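# Set tonearm tracking force with gauge, then clamp arm

## Task

A freshly fitted cartridge sits on the record player's tonearm and the counterweight has not been adjusted. Using the stylus force gauge that stands on the mat, adjust the counterweight until the tracking force falls within the data sheet's range of 1.8 to 2.2 grams (manual item 7). Finish with the tonearm clamped in its rest and nothing moving, and the result must hold without the robot keeping anything in place. The attempt fails if at any point the robot touches the stylus; the stylus or the front of the cartridge is pressed hard; the stylus comes down on or strikes anything quickly; the stylus or cartridge contacts the mat, the platter or any fixed part of the player; the counterweight is rotated while the stylus or cartridge is resting on the gauge; or anything is knocked or placed off the table.

## Robot and tools

Robot: two arms, left_arm and right_arm, each with 6 revolute joints and a parallel gripper. They face each other across a table. left_arm's base is at (-0.022, +0.512, +0.073) m on the +y side, and right_arm's base is at (-0.058, -0.457, +0.080) m. Scene frame: the origin is at the table centre, +z is up and the tabletop is at z = +0.020 m. The names left and right do not refer to sides of any image.

Record player facts from the reference pages:
- Turning the counterweight counterclockwise, viewed from the player's front, raises the force by 3 grams per full turn.
- Its 0 to 3 gram scale ring rotates with it and is read at the line on the stub. The ring is not zeroed, so do not trust its reading.
- To open the clamp, press its short outer tail. To close it, push the hook back over the tube.
- Pushing the cue lever back raises the lift bar. Pushing it forward lowers the bar slowly. Lowering the arm onto the gauge with the cue lever is always gentle enough.
- The gauge reads up to 5.00 g and shows nothing above that. Its reading counts only when the stylus is on its tongue, the lift bar is clear of the tube, and no gripper touches the tonearm or the gauge.
- With the tube unclamped in its rest, its nose rises if the force is negative. A gripper holding the counterweight can lift an unclamped tube.
- Always raise the arm off the gauge before turning the weight.

execute_actions takes "actions", a list holding at most one item, plus an optional "pictures" boolean.
- An empty list returns the current state and moves nothing.
- {"rows": [[...]], "steps": N} is a motion. N runs from 1 to 15 control steps of 1/30 s each and defaults to 15. Each row is used for one step, and the final row repeats if there are fewer rows than steps.
- {"steps": N} with no rows is a wait of up to 300 steps, counted from the previous result.
- A refused call sends nothing to the robot.

Row layout: one list of 14 plain numbers covers both arms, and all 14 are required even if one arm stays still. The order is left_arm waist, shoulder, elbow, wrist pitch, wrist yaw, wrist roll, opening, then the same seven for right_arm. The joint numbers are absolute target angles in radians, in the same form as Joint positions prints them. They are not offsets.

Joint ranges, per arm:
- waist -3.054 to 3.054
- shoulder 0.000 to 3.142
- elbow 0.000 to 2.356
- wrist pitch -1.571 to 1.571
- wrist yaw -1.571 to 1.571
- wrist roll -3.142 to 3.142

A target more than 0.010 rad outside a range, and further out than the last reported angle, gets the call refused. True ends can differ from these by up to 0.010 rad. A target beyond the true end is clipped to it, and the result then says "joint sent to its limit". That line may relate to an earlier action.

Opening is an absolute value from -1 to 1. +1 is fully open, which is a pad gap of 0.088 m. Empty fingers close at about -0.80, and going lower changes nothing. Closing fully takes at least about 0.5 s. To hold something, command an opening clearly below grip_measured; the further below, the harder the squeeze, up to about 34 N per pad. A fast close can push harder than that. Each gripper's readings may be off by about 1 mm.

Motion limits and behaviour:
- Each step's target stays within a lead of the measured angle: 0.211 rad for waist, shoulder and elbow, 0.213 for wrist pitch, 0.267 for wrist yaw and 0.228 for wrist roll.
- If the targets would move the gripper more than 70 mm from where it is, they are scaled back.
- Friction can leave joints short, especially at long reach, and tiny turns may not happen at all. Check Joint positions after each move.
- Between calls the arms keep heading for the last row's target until they settle, or until a step is HELD.

Results:
- The state line gives each gripper's end_effector_position in metres and end_effector_quat_wxyz, plus linear and angular velocities, all in the scene frame. The position printed may be off at long reach.
- That point lies between the finger pads, 3 to 4 cm behind the fingertips. The fingers point along the gripper's +x and close along its y.
- Joint positions and Joint velocities list each arm's joints in rad and rad/s, then the pad gap in m and m/s.
- grip_measured is the measured opening on the commanded scale.
- "joint command not followed" means the clearance check changed or blocked some targets.
- HELD marks steps on which your row, or part of it, was not sent.
- MOTOR HOT appears from 50 °C. At 95 °C an OVER-TEMPERATURE FAULT holds the arm, and if it does not cool the arm can lose power and go limp. Holding loads heats the motors.

zoom_image takes "camera" and "region" [x0, y0, x1, y1] in image pixels, with the origin at the top-left and at most 504x504. The cameras are cam_head_left, cam_head_right, cam_high, cam_low, cam_left_wrist and cam_right_wrist, each 504x504. Use it to read the gauge and the ring.

Other tools:
- show_instructions shows the reference pages.
- read_manual(section="licences") returns the URDF licence texts.
- finished_scene(scene) ends and grades the current scene, and cannot be undone. Replying without a tool call also ends things.

Avoid:
- Arms hitting or pressing on each other. The mounts count as part of the arm.
- Contact torques reaching the load limits. These are waist 18, shoulder 22.3, elbow 22.2, wrist pitch 5.86, wrist yaw 5.84 and wrist roll 5.48 N m, and they include any held weight. Reaching one stops the arm for 10 s.
- Drops, slips, slams and hard pushes.
- Any contact with the stylus.

Each tool is called after "Request:" as name(argument=value, ...), one argument or row to a line, values as JSON.

Reference images:

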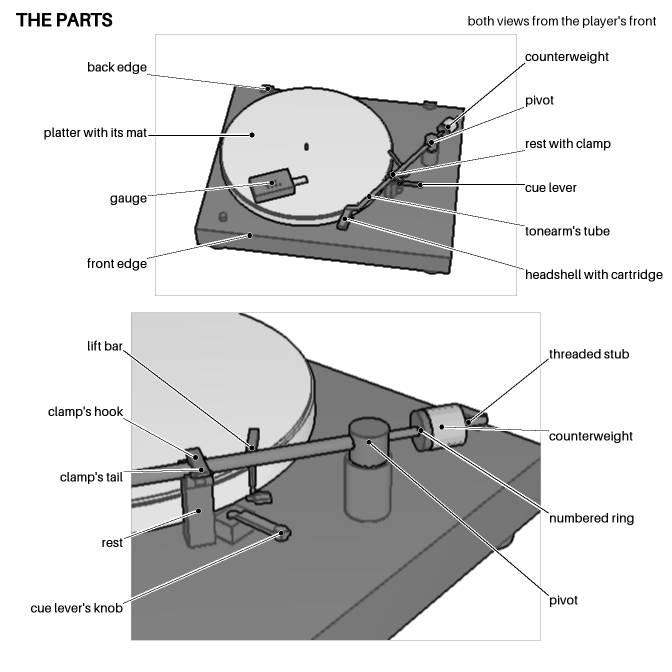

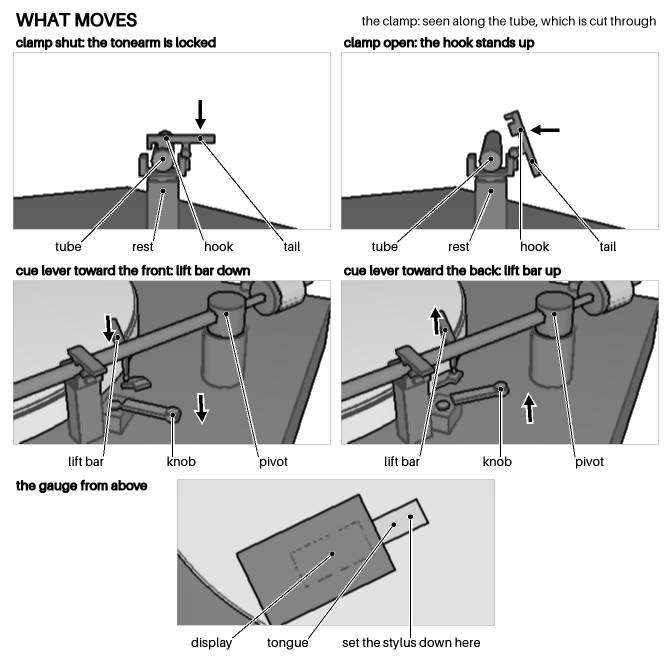

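## Session

Request:
execute_actions(
  actions=[],
)

Scene clock: 0.00 s of 12600.00 s.
left_arm: end_effector_position=(+0.2132, +0.1062, +0.3777) grip_measured=+0.834 end_effector_quat_wxyz=(-0.388, +0.821, -0.321, -0.270) end_effector_velocity=(-0.001, +0.003, +0.002) end_effector_angular_velocity=(+0.009, -0.007, -0.003) | right_arm: end_effector_position=(+0.3370, -0.1419, +0.3764) grip_measured=+0.845 end_effector_quat_wxyz=(+0.785, +0.107, +0.292, +0.535) end_effector_velocity=(-0.005, +0.001, +0.001) end_effector_angular_velocity=(+0.010, +0.008, +0.032)
Joint positions: left_arm=[ 0.925  1.95   2.179 -1.147 -0.513 -3.015  0.08 ] | right_arm=[-1.592  1.831  1.677 -0.343 -0.764  0.178  0.08 ]
Joint velocities: left_arm=[-0.002 -0.007 -0.002 -0.007 -0.007  0.007 -0.   ] | right_arm=[-0.002 -0.002 -0.002 -0.007 -0.037 -0.007 -0.   ]
Heat: left arm: hottest waist 32 °C (+0.0 °C/min); right arm: hottest elbow 32 °C (+0.0 °C/min).

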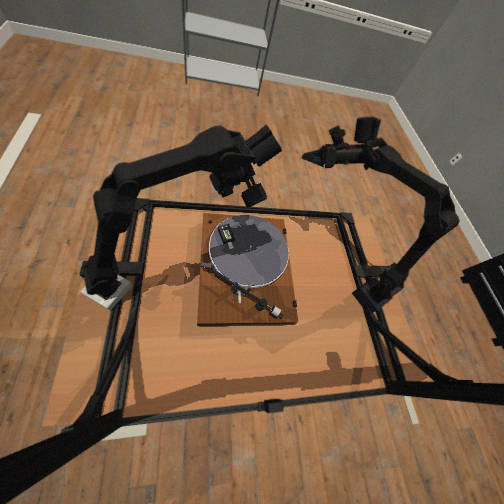

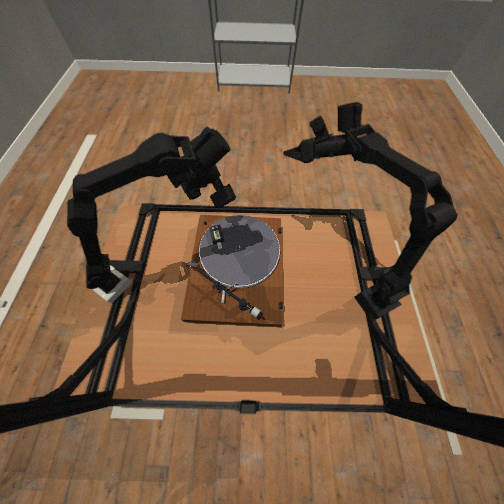

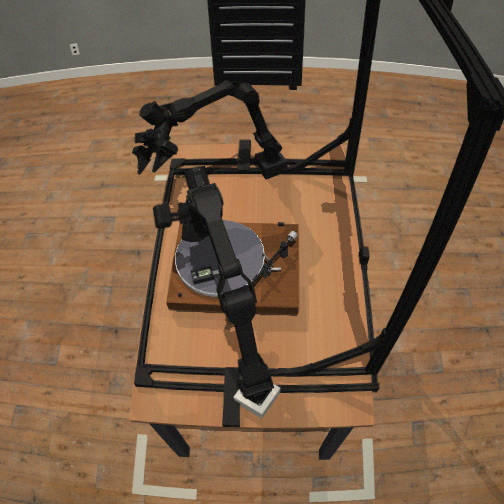

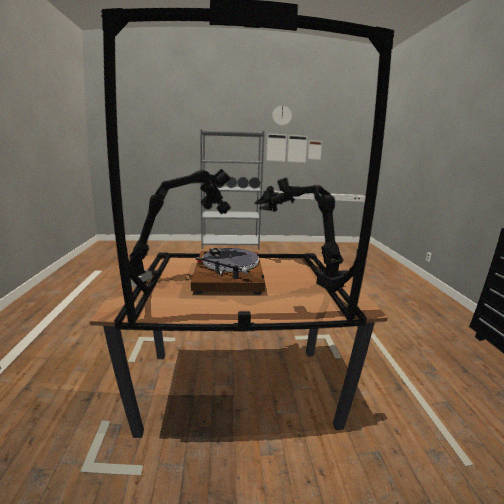

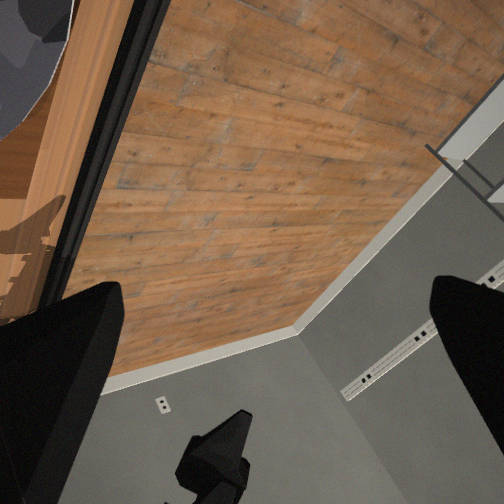

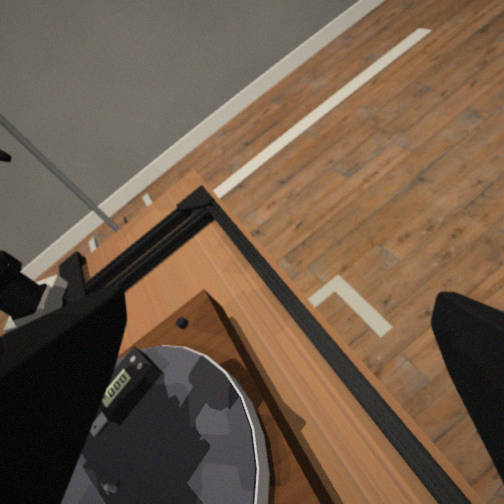

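Request:
zoom_image(
  camera="cam_head_right",
  region=[170, 205, 300, 335],
)

Request:
zoom_image(
  camera="cam_head_left",
  region=[185, 205, 315, 335],
)

Request:
zoom_image(
  camera="cam_low",
  region=[180, 225, 280, 305],
)

Region (170, 205, 300, 335) of cam_head_right's 504x504 image, scaled by 3.877, with more detail than that image has.

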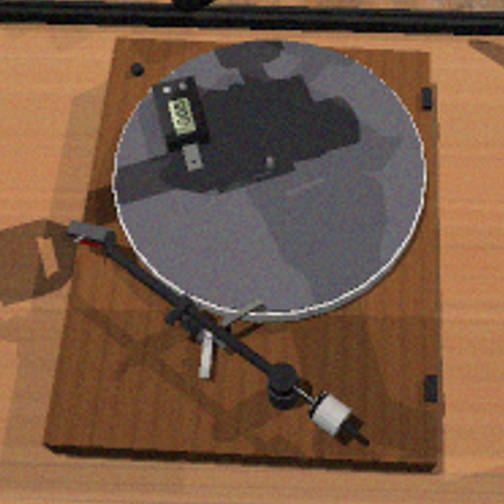

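Region (185, 205, 315, 335) of cam_head_left's 504x504 image, scaled by 3.877, with more detail than that image has.

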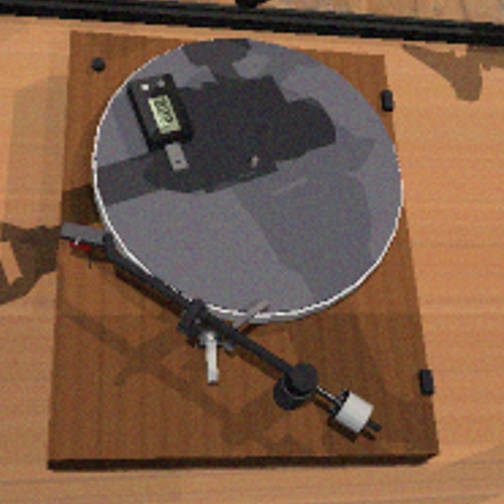

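Region (180, 225, 280, 305) of cam_low's 504x504 image, scaled by 5.040, with more detail than that image has; it fills the top 403 rows of this view, and the rest is white.

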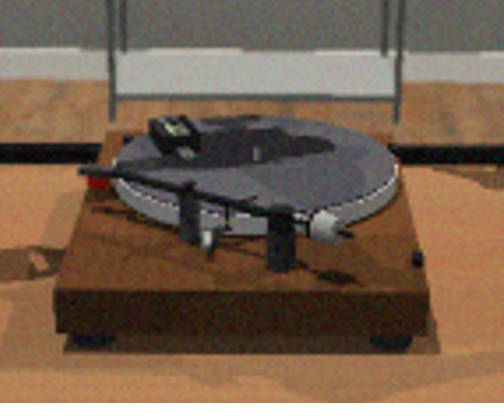

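Request:
execute_actions(
  actions=[
    {"rows":[[0.537,1.817,1.963,-1.368,0,0,0.8,-1.592,1.831,1.677,-0.343,-0.764,0.178,0.8]],"steps":15},
  ],
  pictures=false,
)

Request:
execute_actions(
  actions=[
    {"steps":60},
  ],
)

Scene clock: 38.87 s of 12600.00 s.
left_arm: end_effector_position=(-0.0307, +0.1146, +0.3212) grip_measured=+0.800 end_effector_quat_wxyz=(-0.616, +0.351, -0.696, -0.116) end_effector_velocity=(-0.022, +0.027, +0.018) end_effector_angular_velocity=(+0.008, -0.590, -1.905) | right_arm: end_effector_position=(+0.3370, -0.1419, +0.3764) grip_measured=+0.800 end_effector_quat_wxyz=(+0.785, +0.107, +0.292, +0.535) end_effector_velocity=(-0.001, -0.000, -0.003) end_effector_angular_velocity=(-0.010, +0.003, -0.001)
Joint positions: left_arm=[ 0.531  1.833  1.976 -1.362 -0.013 -2.278  0.078] | right_arm=[-1.592  1.831  1.677 -0.343 -0.764  0.178  0.078]
Joint velocities: left_arm=[-0.022 -0.085 -0.032 -0.051  0.095  1.971 -0.   ] | right_arm=[ 0.002 -0.002 -0.007 -0.007  0.007 -0.007 -0.   ]
Heat: left arm: hottest shoulder 41 °C (+13.9 °C/min); right arm: hottest shoulder 37 °C (+7.7 °C/min).
Steps of this call (steps 1 to 90: nothing new was sent; then 35.37 s passed at rest; steps 91 to 105: all 15 steps of this action). Readings (joint positions):
91: left_arm=[0.920 1.941 2.161 -1.156 -0.488 -2.989] | right_arm=[-1.592 1.831 1.677 -0.343 -0.764 0.178]
92: left_arm=[0.902 1.925 2.135 -1.200 -0.447 -2.954] | right_arm=[-1.592 1.831 1.677 -0.343 -0.764 0.178]
94: left_arm=[0.844 1.898 2.085 -1.256 -0.360 -2.882] | right_arm=[-1.592 1.831 1.677 -0.343 -0.764 0.178]
98: left_arm=[0.698 1.869 2.025 -1.314 -0.178 -2.726] | right_arm=[-1.592 1.831 1.677 -0.343 -0.764 0.178]
105: the state above

Scene clock: 40.87 s of 12600.00 s.
left_arm: end_effector_position=(-0.0302, +0.1169, +0.3220) grip_measured=+0.800 end_effector_quat_wxyz=(+0.575, +0.409, +0.402, -0.584) end_effector_velocity=(+0.000, +0.002, -0.000) end_effector_angular_velocity=(+0.007, -0.010, -0.007) | right_arm: end_effector_position=(+0.3370, -0.1419, +0.3764) grip_measured=+0.800 end_effector_quat_wxyz=(+0.785, +0.107, +0.292, +0.535) end_effector_velocity=(+0.001, -0.002, +0.002) end_effector_angular_velocity=(+0.001, -0.025, +0.007)
Joint positions: left_arm=[ 0.536  1.827  1.972 -1.367 -0.002 -0.004  0.078] | right_arm=[-1.592  1.831  1.677 -0.343 -0.764  0.178  0.078]
Joint velocities: left_arm=[-0.002 -0.002 -0.002 -0.007 -0.007  0.007 -0.   ] | right_arm=[-0.007 -0.002 -0.002  0.007 -0.007 -0.022 -0.   ]
Heat: left arm: hottest shoulder 41 °C (+13.2 °C/min); right arm: hottest shoulder 37 °C (+7.3 °C/min).
Steps of this call (steps 1 to 60: the robot went on to your last target). Readings (joint positions):
1: left_arm=[0.531 1.830 1.976 -1.364 -0.011 -2.212] | right_arm=[-1.592 1.831 1.677 -0.343 -0.764 0.178]
2: left_arm=[0.533 1.829 1.975 -1.364 -0.009 -2.146] | right_arm=[-1.592 1.831 1.677 -0.343 -0.764 0.178]
4: left_arm=[0.535 1.827 1.975 -1.366 -0.006 -2.016] | right_arm=[-1.592 1.831 1.677 -0.343 -0.764 0.178]
8: left_arm=[0.536 1.827 1.973 -1.366 -0.003 -1.755] | right_arm=[-1.592 1.831 1.677 -0.343 -0.764 0.178]
60: the state above
All arms were judged still, so your last target was given up. Only a new action makes them travel on or press farther. Fingers that are still opening or closing keep moving.
camera_calibration (this result's frames):
cam_left_wrist: T_world_to_cam=[[-0.998308, 0.0496626, 0.0302315, -0.0375758], [0.0506306, 0.9982, 0.0321417, -0.104112], [-0.0285808, 0.033618, -0.999026, 0.396249], [0, 0, 0, 1]] pos_world=[-0.0209158, 0.0924693, 0.400345]

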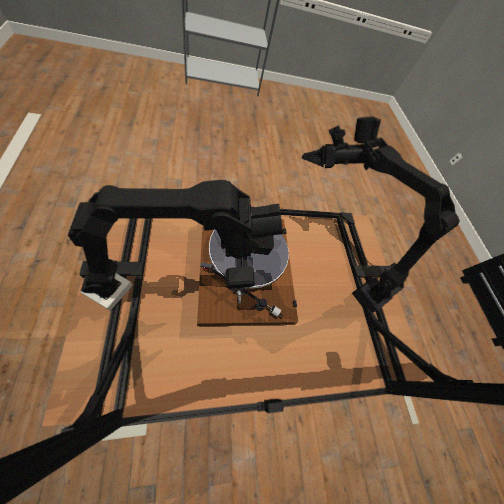

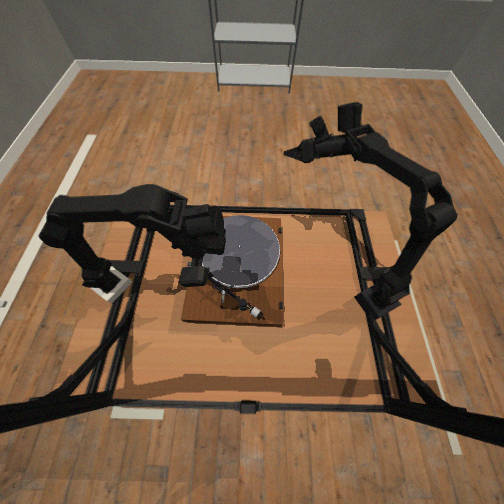

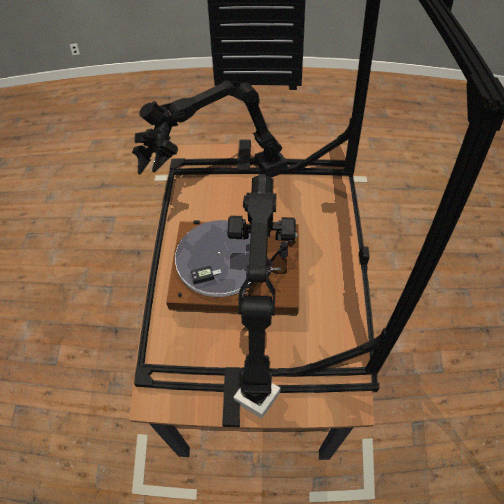

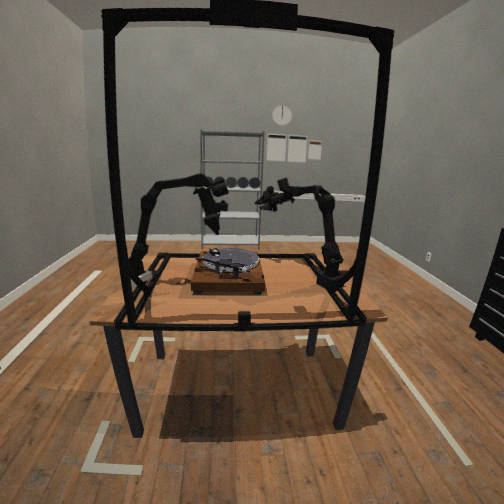

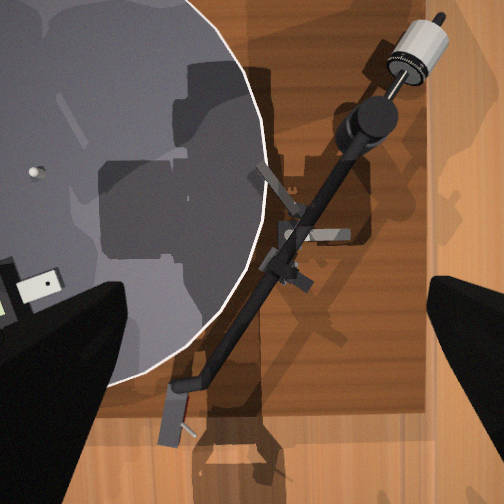

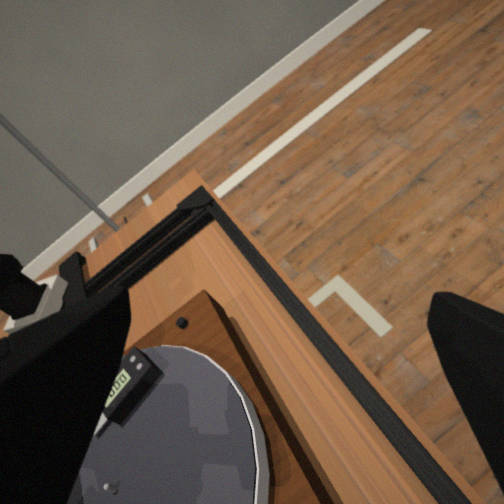

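Request:
execute_actions(
  actions=[
    {"rows":[[0.337,1.817,1.963,-1.368,0,0,0.8,-1.592,1.831,1.677,-0.343,-0.764,0.178,0.8]],"steps":15},
  ],
  pictures=false,
)

Request:
execute_actions(
  actions=[
    {"steps":20},
  ],
)

Scene clock: 44.27 s of 12600.00 s.
left_arm: end_effector_position=(-0.1091, +0.1266, +0.3219) grip_measured=+0.800 end_effector_quat_wxyz=(+0.512, +0.446, +0.360, -0.639) end_effector_velocity=(+0.001, +0.004, -0.003) end_effector_angular_velocity=(+0.028, -0.000, +0.034) | right_arm: end_effector_position=(+0.3370, -0.1419, +0.3764) grip_measured=+0.800 end_effector_quat_wxyz=(+0.785, +0.107, +0.292, +0.535) end_effector_velocity=(+0.003, -0.001, +0.001) end_effector_angular_velocity=(-0.005, -0.028, -0.001)
Joint positions: left_arm=[ 0.336  1.826  1.971 -1.367  0.002 -0.004  0.078] | right_arm=[-1.592  1.831  1.677 -0.343 -0.764  0.178  0.078]
Joint velocities: left_arm=[-0.002  0.002 -0.002 -0.022 -0.007 -0.037 -0.   ] | right_arm=[-0.002  0.002  0.002  0.007  0.007 -0.022 -0.   ]
Heat: left arm: hottest shoulder 41 °C (+12.2 °C/min); right arm: hottest shoulder 37 °C (+6.8 °C/min).
Steps of this call (steps 1 to 87: nothing new was sent; steps 88 to 102: all 15 steps of this action). Readings (joint positions):
88: left_arm=[0.524 1.827 1.972 -1.367 -0.011 -0.004] | right_arm=[-1.592 1.831 1.677 -0.343 -0.764 0.178]
89: left_arm=[0.489 1.827 1.972 -1.367 -0.013 -0.004] | right_arm=[-1.592 1.831 1.677 -0.343 -0.764 0.178]
91: left_arm=[0.402 1.827 1.972 -1.367 0.000 -0.004] | right_arm=[-1.592 1.831 1.677 -0.343 -0.764 0.178]
95: left_arm=[0.327 1.826 1.972 -1.367 0.005 -0.004] | right_arm=[-1.592 1.831 1.677 -0.343 -0.764 0.178]
102: the state above

Scene clock: 44.93 s of 12600.00 s.
left_arm: end_effector_position=(-0.1091, +0.1266, +0.3219) grip_measured=+0.800 end_effector_quat_wxyz=(+0.512, +0.446, +0.360, -0.639) end_effector_velocity=(-0.003, +0.003, -0.004) end_effector_angular_velocity=(+0.018, +0.001, -0.017) | right_arm: end_effector_position=(+0.3370, -0.1419, +0.3764) grip_measured=+0.800 end_effector_quat_wxyz=(+0.785, +0.107, +0.292, +0.535) end_effector_velocity=(-0.001, -0.001, -0.001) end_effector_angular_velocity=(-0.006, -0.012, +0.012)
Joint positions: left_arm=[ 0.336  1.826  1.971 -1.367  0.002 -0.004  0.078] | right_arm=[-1.592  1.831  1.677 -0.343 -0.764  0.178  0.078]
Joint velocities: left_arm=[-0.007  0.002 -0.007 -0.007  0.007  0.007 -0.   ] | right_arm=[-0.002 -0.002 -0.002 -0.007 -0.007 -0.022 -0.   ]
Heat: left arm: hottest shoulder 41 °C (+12.0 °C/min); right arm: hottest shoulder 37 °C (+6.7 °C/min).
Steps of this call (steps 1 to 15: the robot went on to your last target; steps 16 to 20: nothing new was sent). Readings (joint positions):
1: left_arm=[0.336 1.826 1.971 -1.367 0.002 -0.004] | right_arm=[-1.592 1.831 1.677 -0.343 -0.764 0.178]
2: left_arm=[0.336 1.826 1.971 -1.367 0.002 -0.004] | right_arm=[-1.592 1.831 1.677 -0.343 -0.764 0.178]
4: left_arm=[0.336 1.826 1.971 -1.367 0.002 -0.004] | right_arm=[-1.592 1.831 1.677 -0.343 -0.764 0.178]
8: left_arm=[0.336 1.826 1.971 -1.367 0.002 -0.004] | right_arm=[-1.592 1.831 1.677 -0.343 -0.764 0.178]
20: the state above
All arms were judged still, so your last target was given up. Only a new action makes them travel on or press farther. Fingers that are still opening or closing keep moving.
camera_calibration (this result's frames):
cam_left_wrist: T_world_to_cam=[[-0.967916, 0.249072, 0.0332048, -0.139734], [0.250121, 0.967671, 0.0324298, -0.084242], [-0.024054, 0.0396946, -0.998922, 0.393266], [0, 0, 0, 1]] pos_world=[-0.10472, 0.100712, 0.400214]

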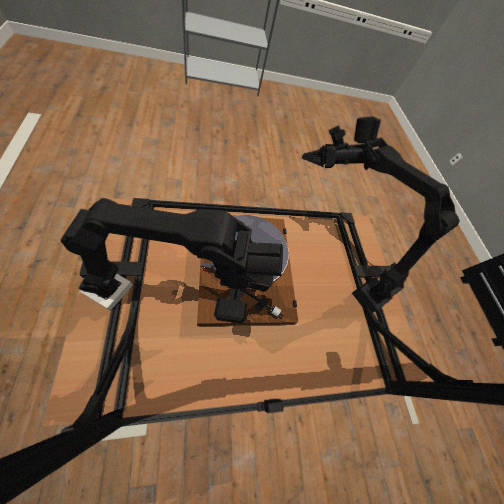

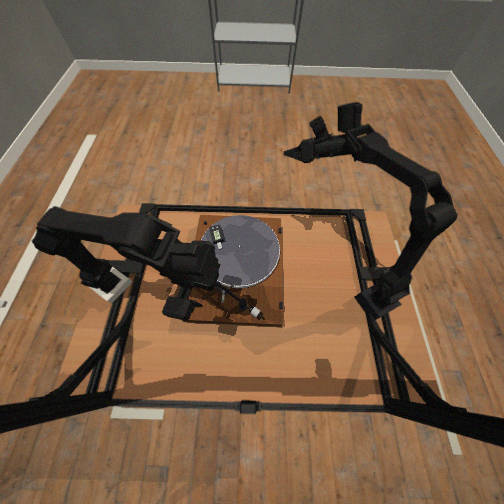

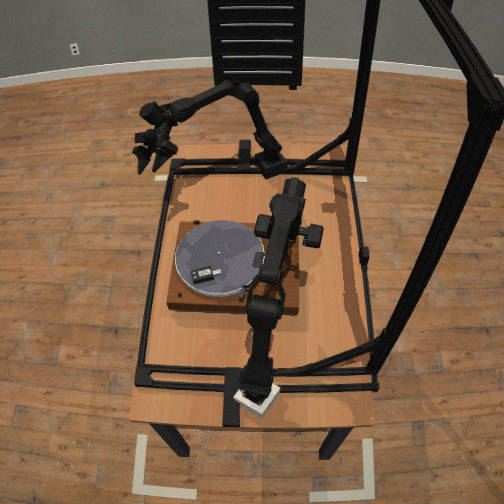

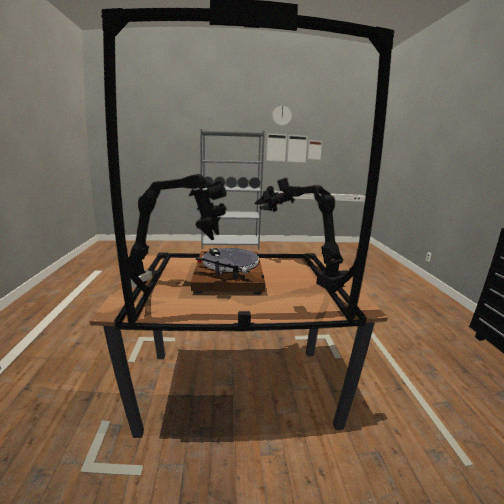

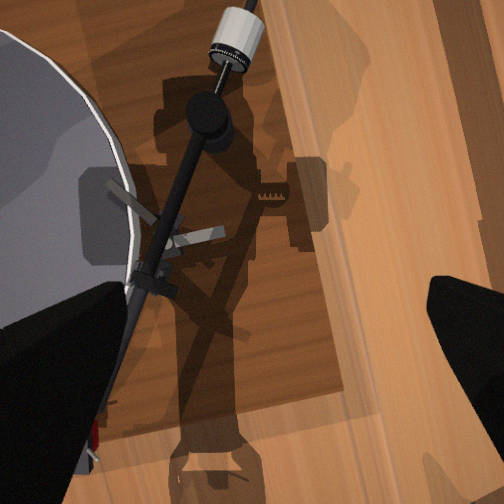

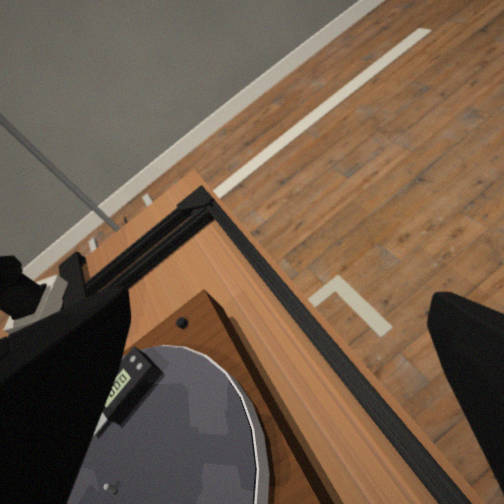

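Request:
execute_actions(
  actions=[
    {"rows":[[0.464,1.873,1.581,-1.108,0,0,-1,-1.592,1.831,1.677,-0.343,-0.764,0.178,0.8]],"steps":15},
  ],
  pictures=false,
)

Request:
execute_actions(
  actions=[
    {"steps":25},
  ],
)

Scene clock: 70.27 s of 12600.00 s.
left_arm: end_effector_position=(-0.0576, +0.1249, +0.1990) grip_measured=-0.799 end_effector_quat_wxyz=(+0.516, +0.476, +0.436, -0.563) end_effector_velocity=(+0.001, +0.007, +0.025) end_effector_angular_velocity=(-0.047, -0.004, -0.008) | right_arm: end_effector_position=(+0.3370, -0.1419, +0.3764) grip_measured=+0.800 end_effector_quat_wxyz=(+0.785, +0.107, +0.292, +0.535) end_effector_velocity=(-0.003, -0.001, -0.001) end_effector_angular_velocity=(+0.008, +0.012, +0.027)
Joint positions: left_arm=[ 0.466  1.882  1.587 -1.11  -0.001 -0.003  0.   ] | right_arm=[-1.592  1.831  1.677 -0.343 -0.764  0.178  0.078]
Joint velocities: left_arm=[-0.002 -0.071 -0.002 -0.022 -0.007  0.007  0.   ] | right_arm=[-0.007  0.002 -0.002 -0.007 -0.037 -0.007 -0.   ]
Heat: left arm: hottest shoulder 44 °C (+9.1 °C/min); right arm: hottest shoulder 39 °C (+5.1 °C/min).
Steps of this call (steps 1 to 90: nothing new was sent; then 21.83 s passed at rest; steps 91 to 105: all 15 steps of this action). Readings (joint positions):
91: left_arm=[0.342 1.826 1.941 -1.328 0.006 -0.003] | right_arm=[-1.592 1.831 1.677 -0.343 -0.764 0.178]
92: left_arm=[0.360 1.822 1.902 -1.272 0.007 -0.003] | right_arm=[-1.592 1.831 1.677 -0.343 -0.764 0.178]
94: left_arm=[0.407 1.827 1.818 -1.194 0.002 -0.003] | right_arm=[-1.592 1.831 1.677 -0.343 -0.764 0.178]
98: left_arm=[0.462 1.869 1.640 -1.138 -0.001 -0.003] | right_arm=[-1.592 1.831 1.677 -0.343 -0.764 0.178]
105: the state above

Scene clock: 71.10 s of 12600.00 s.
left_arm: end_effector_position=(-0.0576, +0.1249, +0.1997) grip_measured=-0.799 end_effector_quat_wxyz=(+0.516, +0.476, +0.436, -0.563) end_effector_velocity=(-0.002, +0.001, -0.000) end_effector_angular_velocity=(+0.008, +0.008, +0.004) | right_arm: end_effector_position=(+0.3370, -0.1419, +0.3764) grip_measured=+0.800 end_effector_quat_wxyz=(+0.785, +0.107, +0.292, +0.535) end_effector_velocity=(-0.003, +0.001, -0.001) end_effector_angular_velocity=(-0.002, +0.002, +0.011)
Joint positions: left_arm=[ 0.466  1.88   1.587 -1.11  -0.001 -0.003  0.   ] | right_arm=[-1.592  1.831  1.677 -0.343 -0.764  0.178  0.078]
Joint velocities: left_arm=[-0.002  0.002  0.002 -0.007  0.007 -0.007  0.   ] | right_arm=[ 0.002 -0.002 -0.002 -0.007 -0.007 -0.007 -0.   ]
Heat: left arm: hottest shoulder 44 °C (+9.1 °C/min); right arm: hottest shoulder 39 °C (+5.1 °C/min).
Steps of this call (steps 1 to 15: the robot went on to your last target; steps 16 to 25: nothing new was sent). Readings (joint positions):
1: left_arm=[0.466 1.881 1.587 -1.110 -0.001 -0.003] | right_arm=[-1.592 1.831 1.677 -0.343 -0.764 0.178]
2: left_arm=[0.466 1.881 1.587 -1.110 -0.001 -0.003] | right_arm=[-1.592 1.831 1.677 -0.343 -0.764 0.178]
4: left_arm=[0.466 1.880 1.587 -1.110 -0.001 -0.003] | right_arm=[-1.592 1.831 1.677 -0.343 -0.764 0.178]
8: left_arm=[0.466 1.880 1.587 -1.110 -0.001 -0.003] | right_arm=[-1.592 1.831 1.677 -0.343 -0.764 0.178]
25: the state above
All arms were judged still, so your last target was given up. Only a new action makes them travel on or press farther. Fingers that are still opening or closing keep moving.
camera_calibration (this result's frames):
cam_left_wrist: T_world_to_cam=[[-0.992636, 0.115683, 0.035926, -0.0707126], [0.120697, 0.969707, 0.21237, -0.135194], [-0.0102702, 0.215142, -0.976529, 0.246846], [0, 0, 0, 1]] pos_world=[-0.0513394, 0.0861715, 0.272303]

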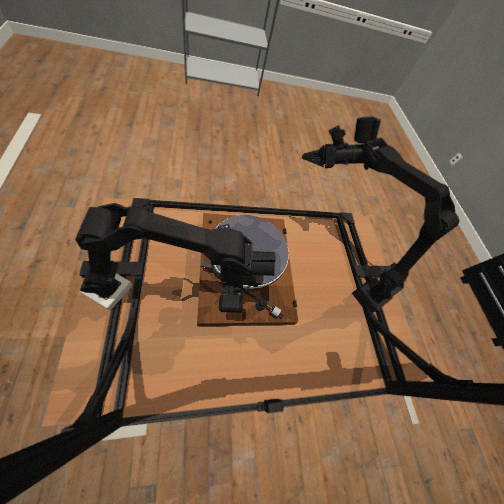

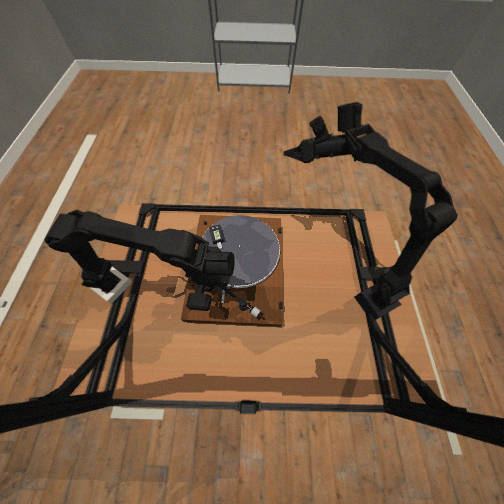

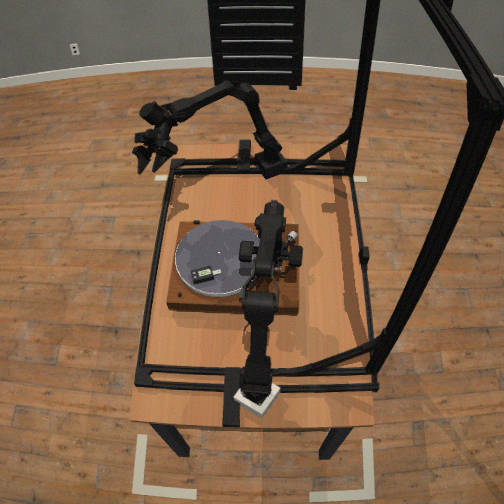

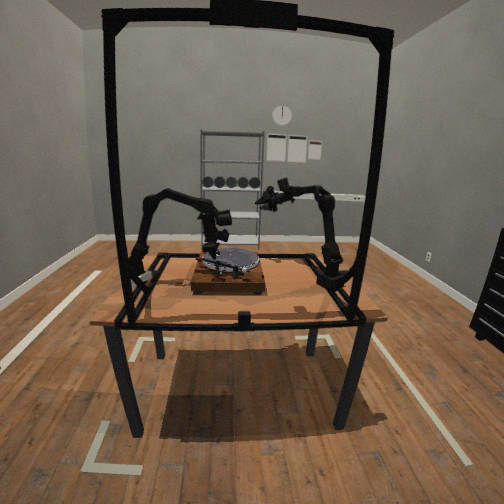

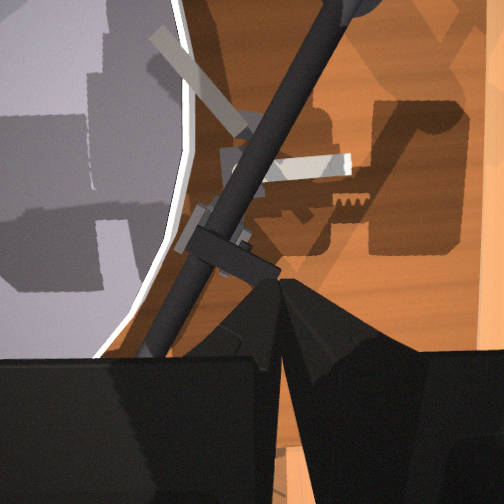

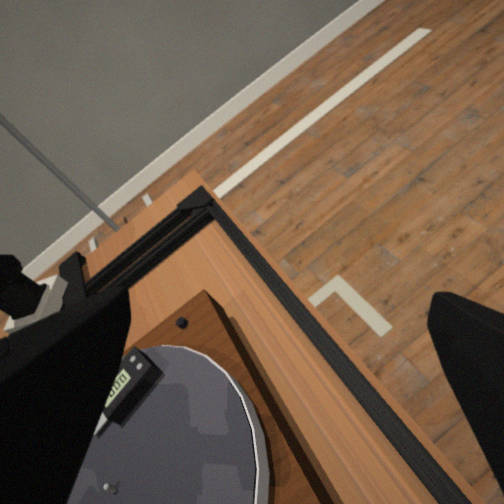

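Request:
execute_actions(
  actions=[
    {"rows":[[0.456,1.871,1.54,-1.07,0,0,-1,-1.592,1.831,1.677,-0.343,-0.764,0.178,0.8],[0.456,1.871,1.54,-1.07,0,0,-1,-1.592,1.831,1.677,-0.343,-0.764,0.178,0.8],[0.456,1.871,1.54,-1.07,0,0,-1,-1.592,1.831,1.677,-0.343,-0.764,0.178,0.8],[0.456,1.871,1.54,-1.07,0,0,-1,-1.592,1.831,1.677,-0.343,-0.764,0.178,0.8],[0.456,1.867,1.497,-1.028,0,0,-1,-1.592,1.831,1.677,-0.343,-0.764,0.178,0.8]],"steps":15},
  ],
)

Scene clock: 81.70 s of 12600.00 s.
left_arm: end_effector_position=(-0.0601, +0.1264, +0.1832) grip_measured=-0.799 end_effector_quat_wxyz=(+0.516, +0.475, +0.432, -0.567) end_effector_velocity=(+0.003, +0.002, +0.002) end_effector_angular_velocity=(+0.000, -0.020, +0.009) | right_arm: end_effector_position=(+0.3370, -0.1419, +0.3764) grip_measured=+0.800 end_effector_quat_wxyz=(+0.785, +0.107, +0.292, +0.535) end_effector_velocity=(-0.002, +0.001, -0.003) end_effector_angular_velocity=(-0.004, +0.006, +0.011)
Joint positions: left_arm=[ 0.459  1.874  1.511 -1.032 -0.001 -0.003  0.   ] | right_arm=[-1.592  1.831  1.677 -0.343 -0.764  0.178  0.078]
Joint velocities: left_arm=[-0.002 -0.007 -0.002 -0.007 -0.022 -0.007  0.   ] | right_arm=[ 0.002  0.002 -0.002 -0.007 -0.007 -0.007 -0.   ]
Heat: left arm: hottest shoulder 45 °C (+7.0 °C/min); right arm: hottest shoulder 40 °C (+5.0 °C/min).
Steps of this call (steps 1 to 90: nothing new was sent; then 7.10 s passed at rest; steps 91 to 105: all 15 steps of this action). Readings (joint positions):
91: left_arm=[0.465 1.880 1.580 -1.099 -0.001 -0.003] | right_arm=[-1.592 1.831 1.677 -0.343 -0.764 0.178]
92: left_arm=[0.464 1.878 1.572 -1.089 -0.001 -0.003] | right_arm=[-1.592 1.831 1.677 -0.343 -0.764 0.178]
94: left_arm=[0.461 1.878 1.561 -1.081 -0.001 -0.003] | right_arm=[-1.592 1.831 1.677 -0.343 -0.764 0.178]
98: left_arm=[0.459 1.877 1.519 -1.043 0.001 -0.003] | right_arm=[-1.592 1.831 1.677 -0.343 -0.764 0.178]
105: the state above
camera_calibration (this result's frames):
cam_left_wrist: T_world_to_cam=[[-0.991808, 0.122757, 0.0353192, -0.0734878], [0.127397, 0.970766, 0.203431, -0.130968], [-0.00931399, 0.206264, -0.978452, 0.231954], [0, 0, 0, 1]] pos_world=[-0.0540405, 0.0883161, 0.256194]

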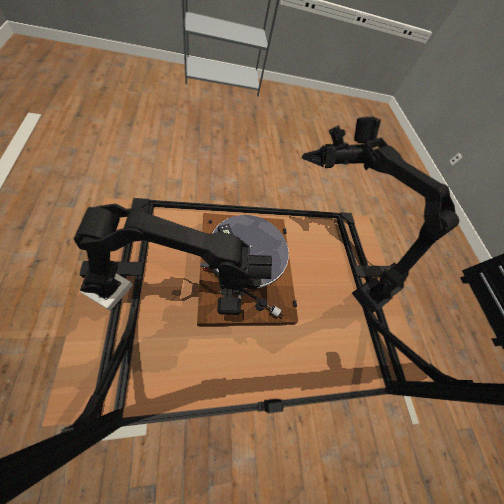

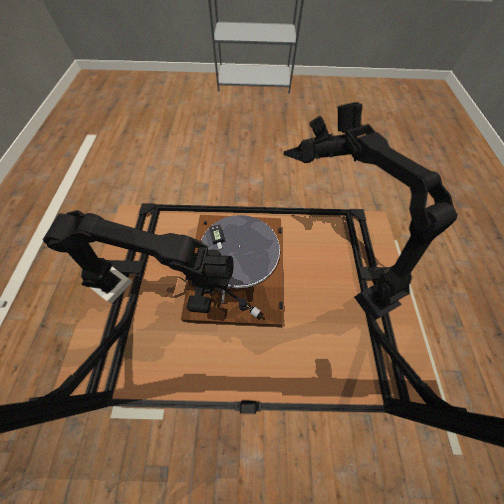

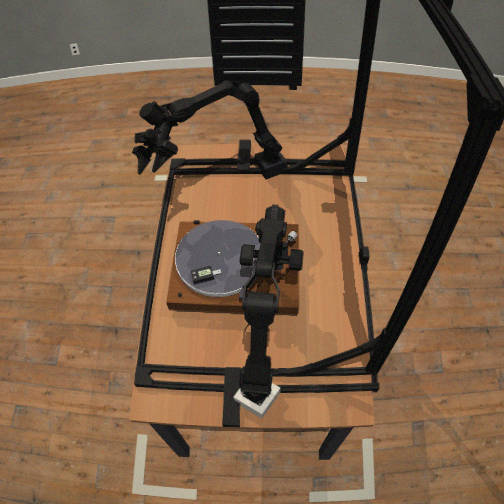

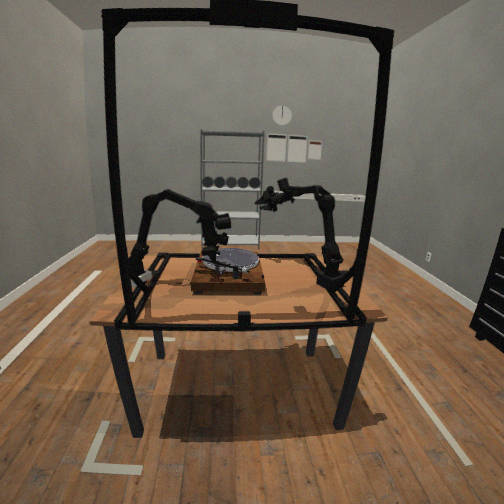

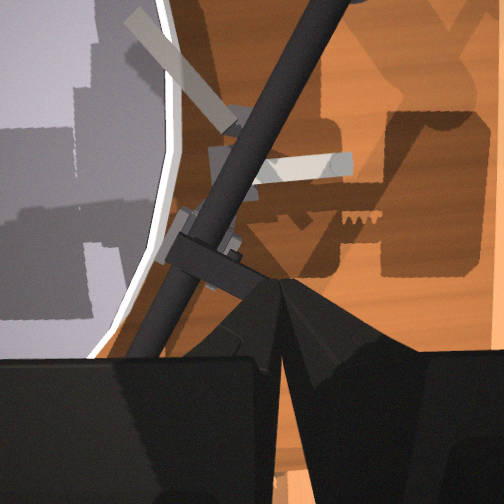

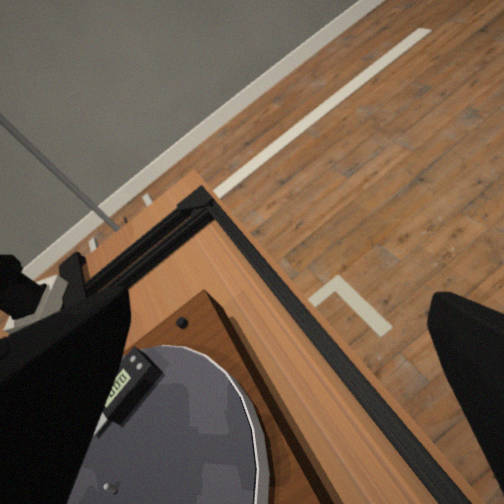

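Request:
execute_actions(
  actions=[
    {"rows":[[0.456,1.868,1.475,-1.01,0,0,-1,-1.592,1.831,1.677,-0.343,-0.764,0.178,0.8],[0.456,1.868,1.475,-1.01,0,0,-1,-1.592,1.831,1.677,-0.343,-0.764,0.178,0.8],[0.456,1.868,1.475,-1.01,0,0,-1,-1.592,1.831,1.677,-0.343,-0.764,0.178,0.8],[0.456,1.868,1.475,-1.01,0,0,-1,-1.592,1.831,1.677,-0.343,-0.764,0.178,0.8],[0.456,1.870,1.452,-0.985,0,0,-1,-1.592,1.831,1.677,-0.343,-0.764,0.178,0.8]],"steps":15},
  ],
)

Scene clock: 85.23 s of 12600.00 s.
left_arm: end_effector_position=(-0.0620, +0.1284, +0.1749) grip_measured=-0.799 end_effector_quat_wxyz=(+0.516, +0.472, +0.430, -0.571) end_effector_velocity=(+0.001, +0.006, -0.006) end_effector_angular_velocity=(+0.026, -0.009, +0.006) | right_arm: end_effector_position=(+0.3370, -0.1419, +0.3764) grip_measured=+0.800 end_effector_quat_wxyz=(+0.785, +0.107, +0.292, +0.535) end_effector_velocity=(+0.002, -0.004, -0.001) end_effector_angular_velocity=(-0.012, -0.015, -0.006)
Joint positions: left_arm=[ 0.455  1.864  1.465 -0.986  0.003 -0.003  0.   ] | right_arm=[-1.592  1.831  1.677 -0.343 -0.764  0.178  0.078]
Joint velocities: left_arm=[-0.002  0.002 -0.017 -0.007 -0.007 -0.007  0.   ] | right_arm=[-0.007 -0.002 -0.002 -0.007  0.007 -0.022 -0.   ]
Heat: left arm: hottest shoulder 45 °C (+7.1 °C/min); right arm: hottest shoulder 40 °C (+5.1 °C/min).
Steps of this call (steps 1 to 15: the robot went on to your last target; steps 16 to 90: nothing new was sent; then 0.03 s passed at rest; steps 91 to 105: all 15 steps of this action). Readings (joint positions):
91: left_arm=[0.458 1.872 1.506 -1.027 -0.001 -0.003] | right_arm=[-1.592 1.831 1.677 -0.343 -0.764 0.178]
92: left_arm=[0.458 1.870 1.501 -1.022 -0.001 -0.003] | right_arm=[-1.592 1.831 1.677 -0.343 -0.764 0.178]
94: left_arm=[0.458 1.867 1.497 -1.018 -0.001 -0.003] | right_arm=[-1.592 1.831 1.677 -0.343 -0.764 0.178]
98: left_arm=[0.456 1.864 1.476 -0.996 0.002 -0.003] | right_arm=[-1.592 1.831 1.677 -0.343 -0.764 0.178]
105: the state above
camera_calibration (this result's frames):
cam_left_wrist: T_world_to_cam=[[-0.991074, 0.127531, 0.0388404, -0.0764665], [0.132687, 0.971844, 0.194715, -0.12922], [-0.0129146, 0.19813, -0.980091, 0.224541], [0, 0, 0, 1]] pos_world=[-0.0557383, 0.0908447, 0.248201]

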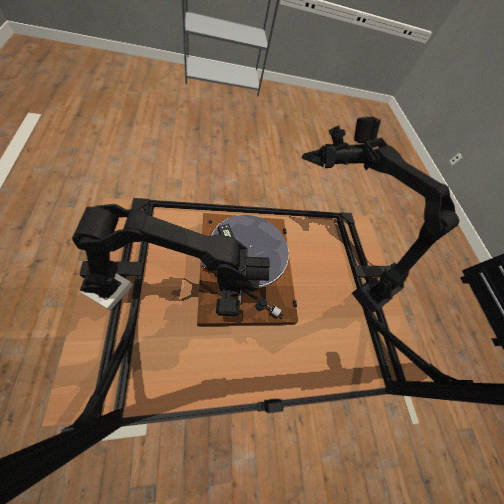

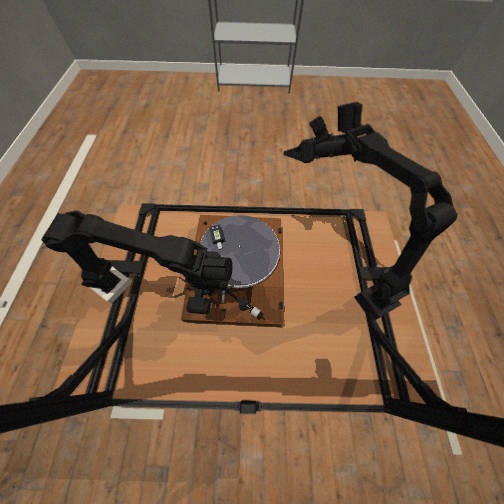

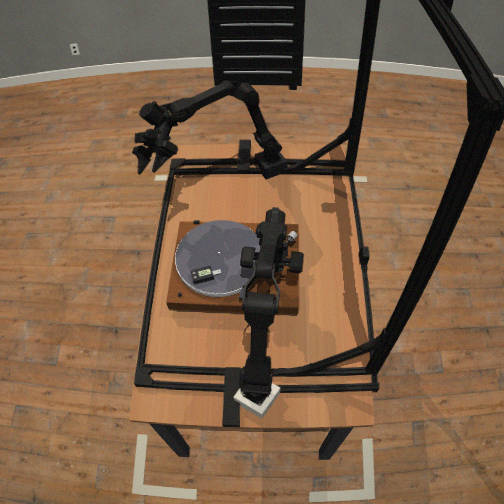

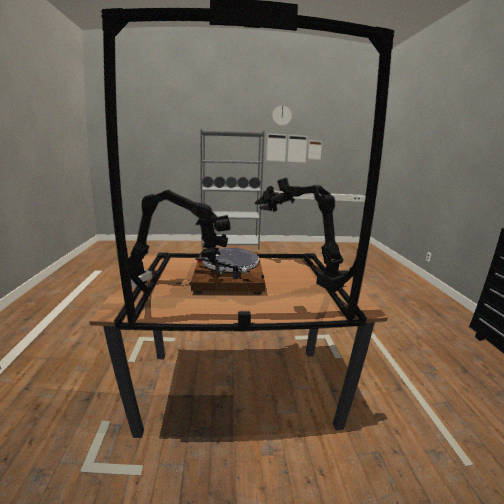

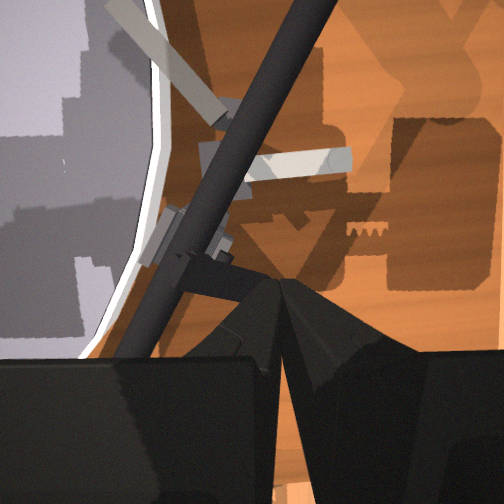

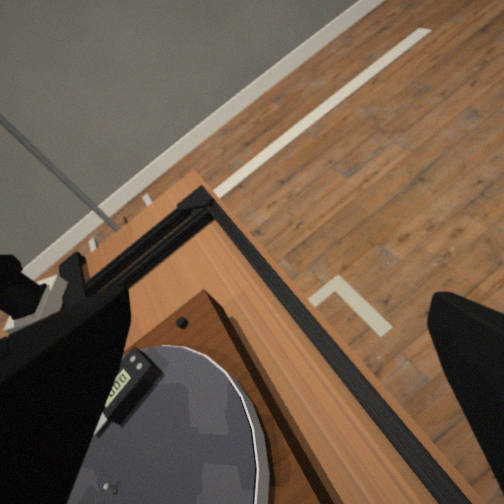

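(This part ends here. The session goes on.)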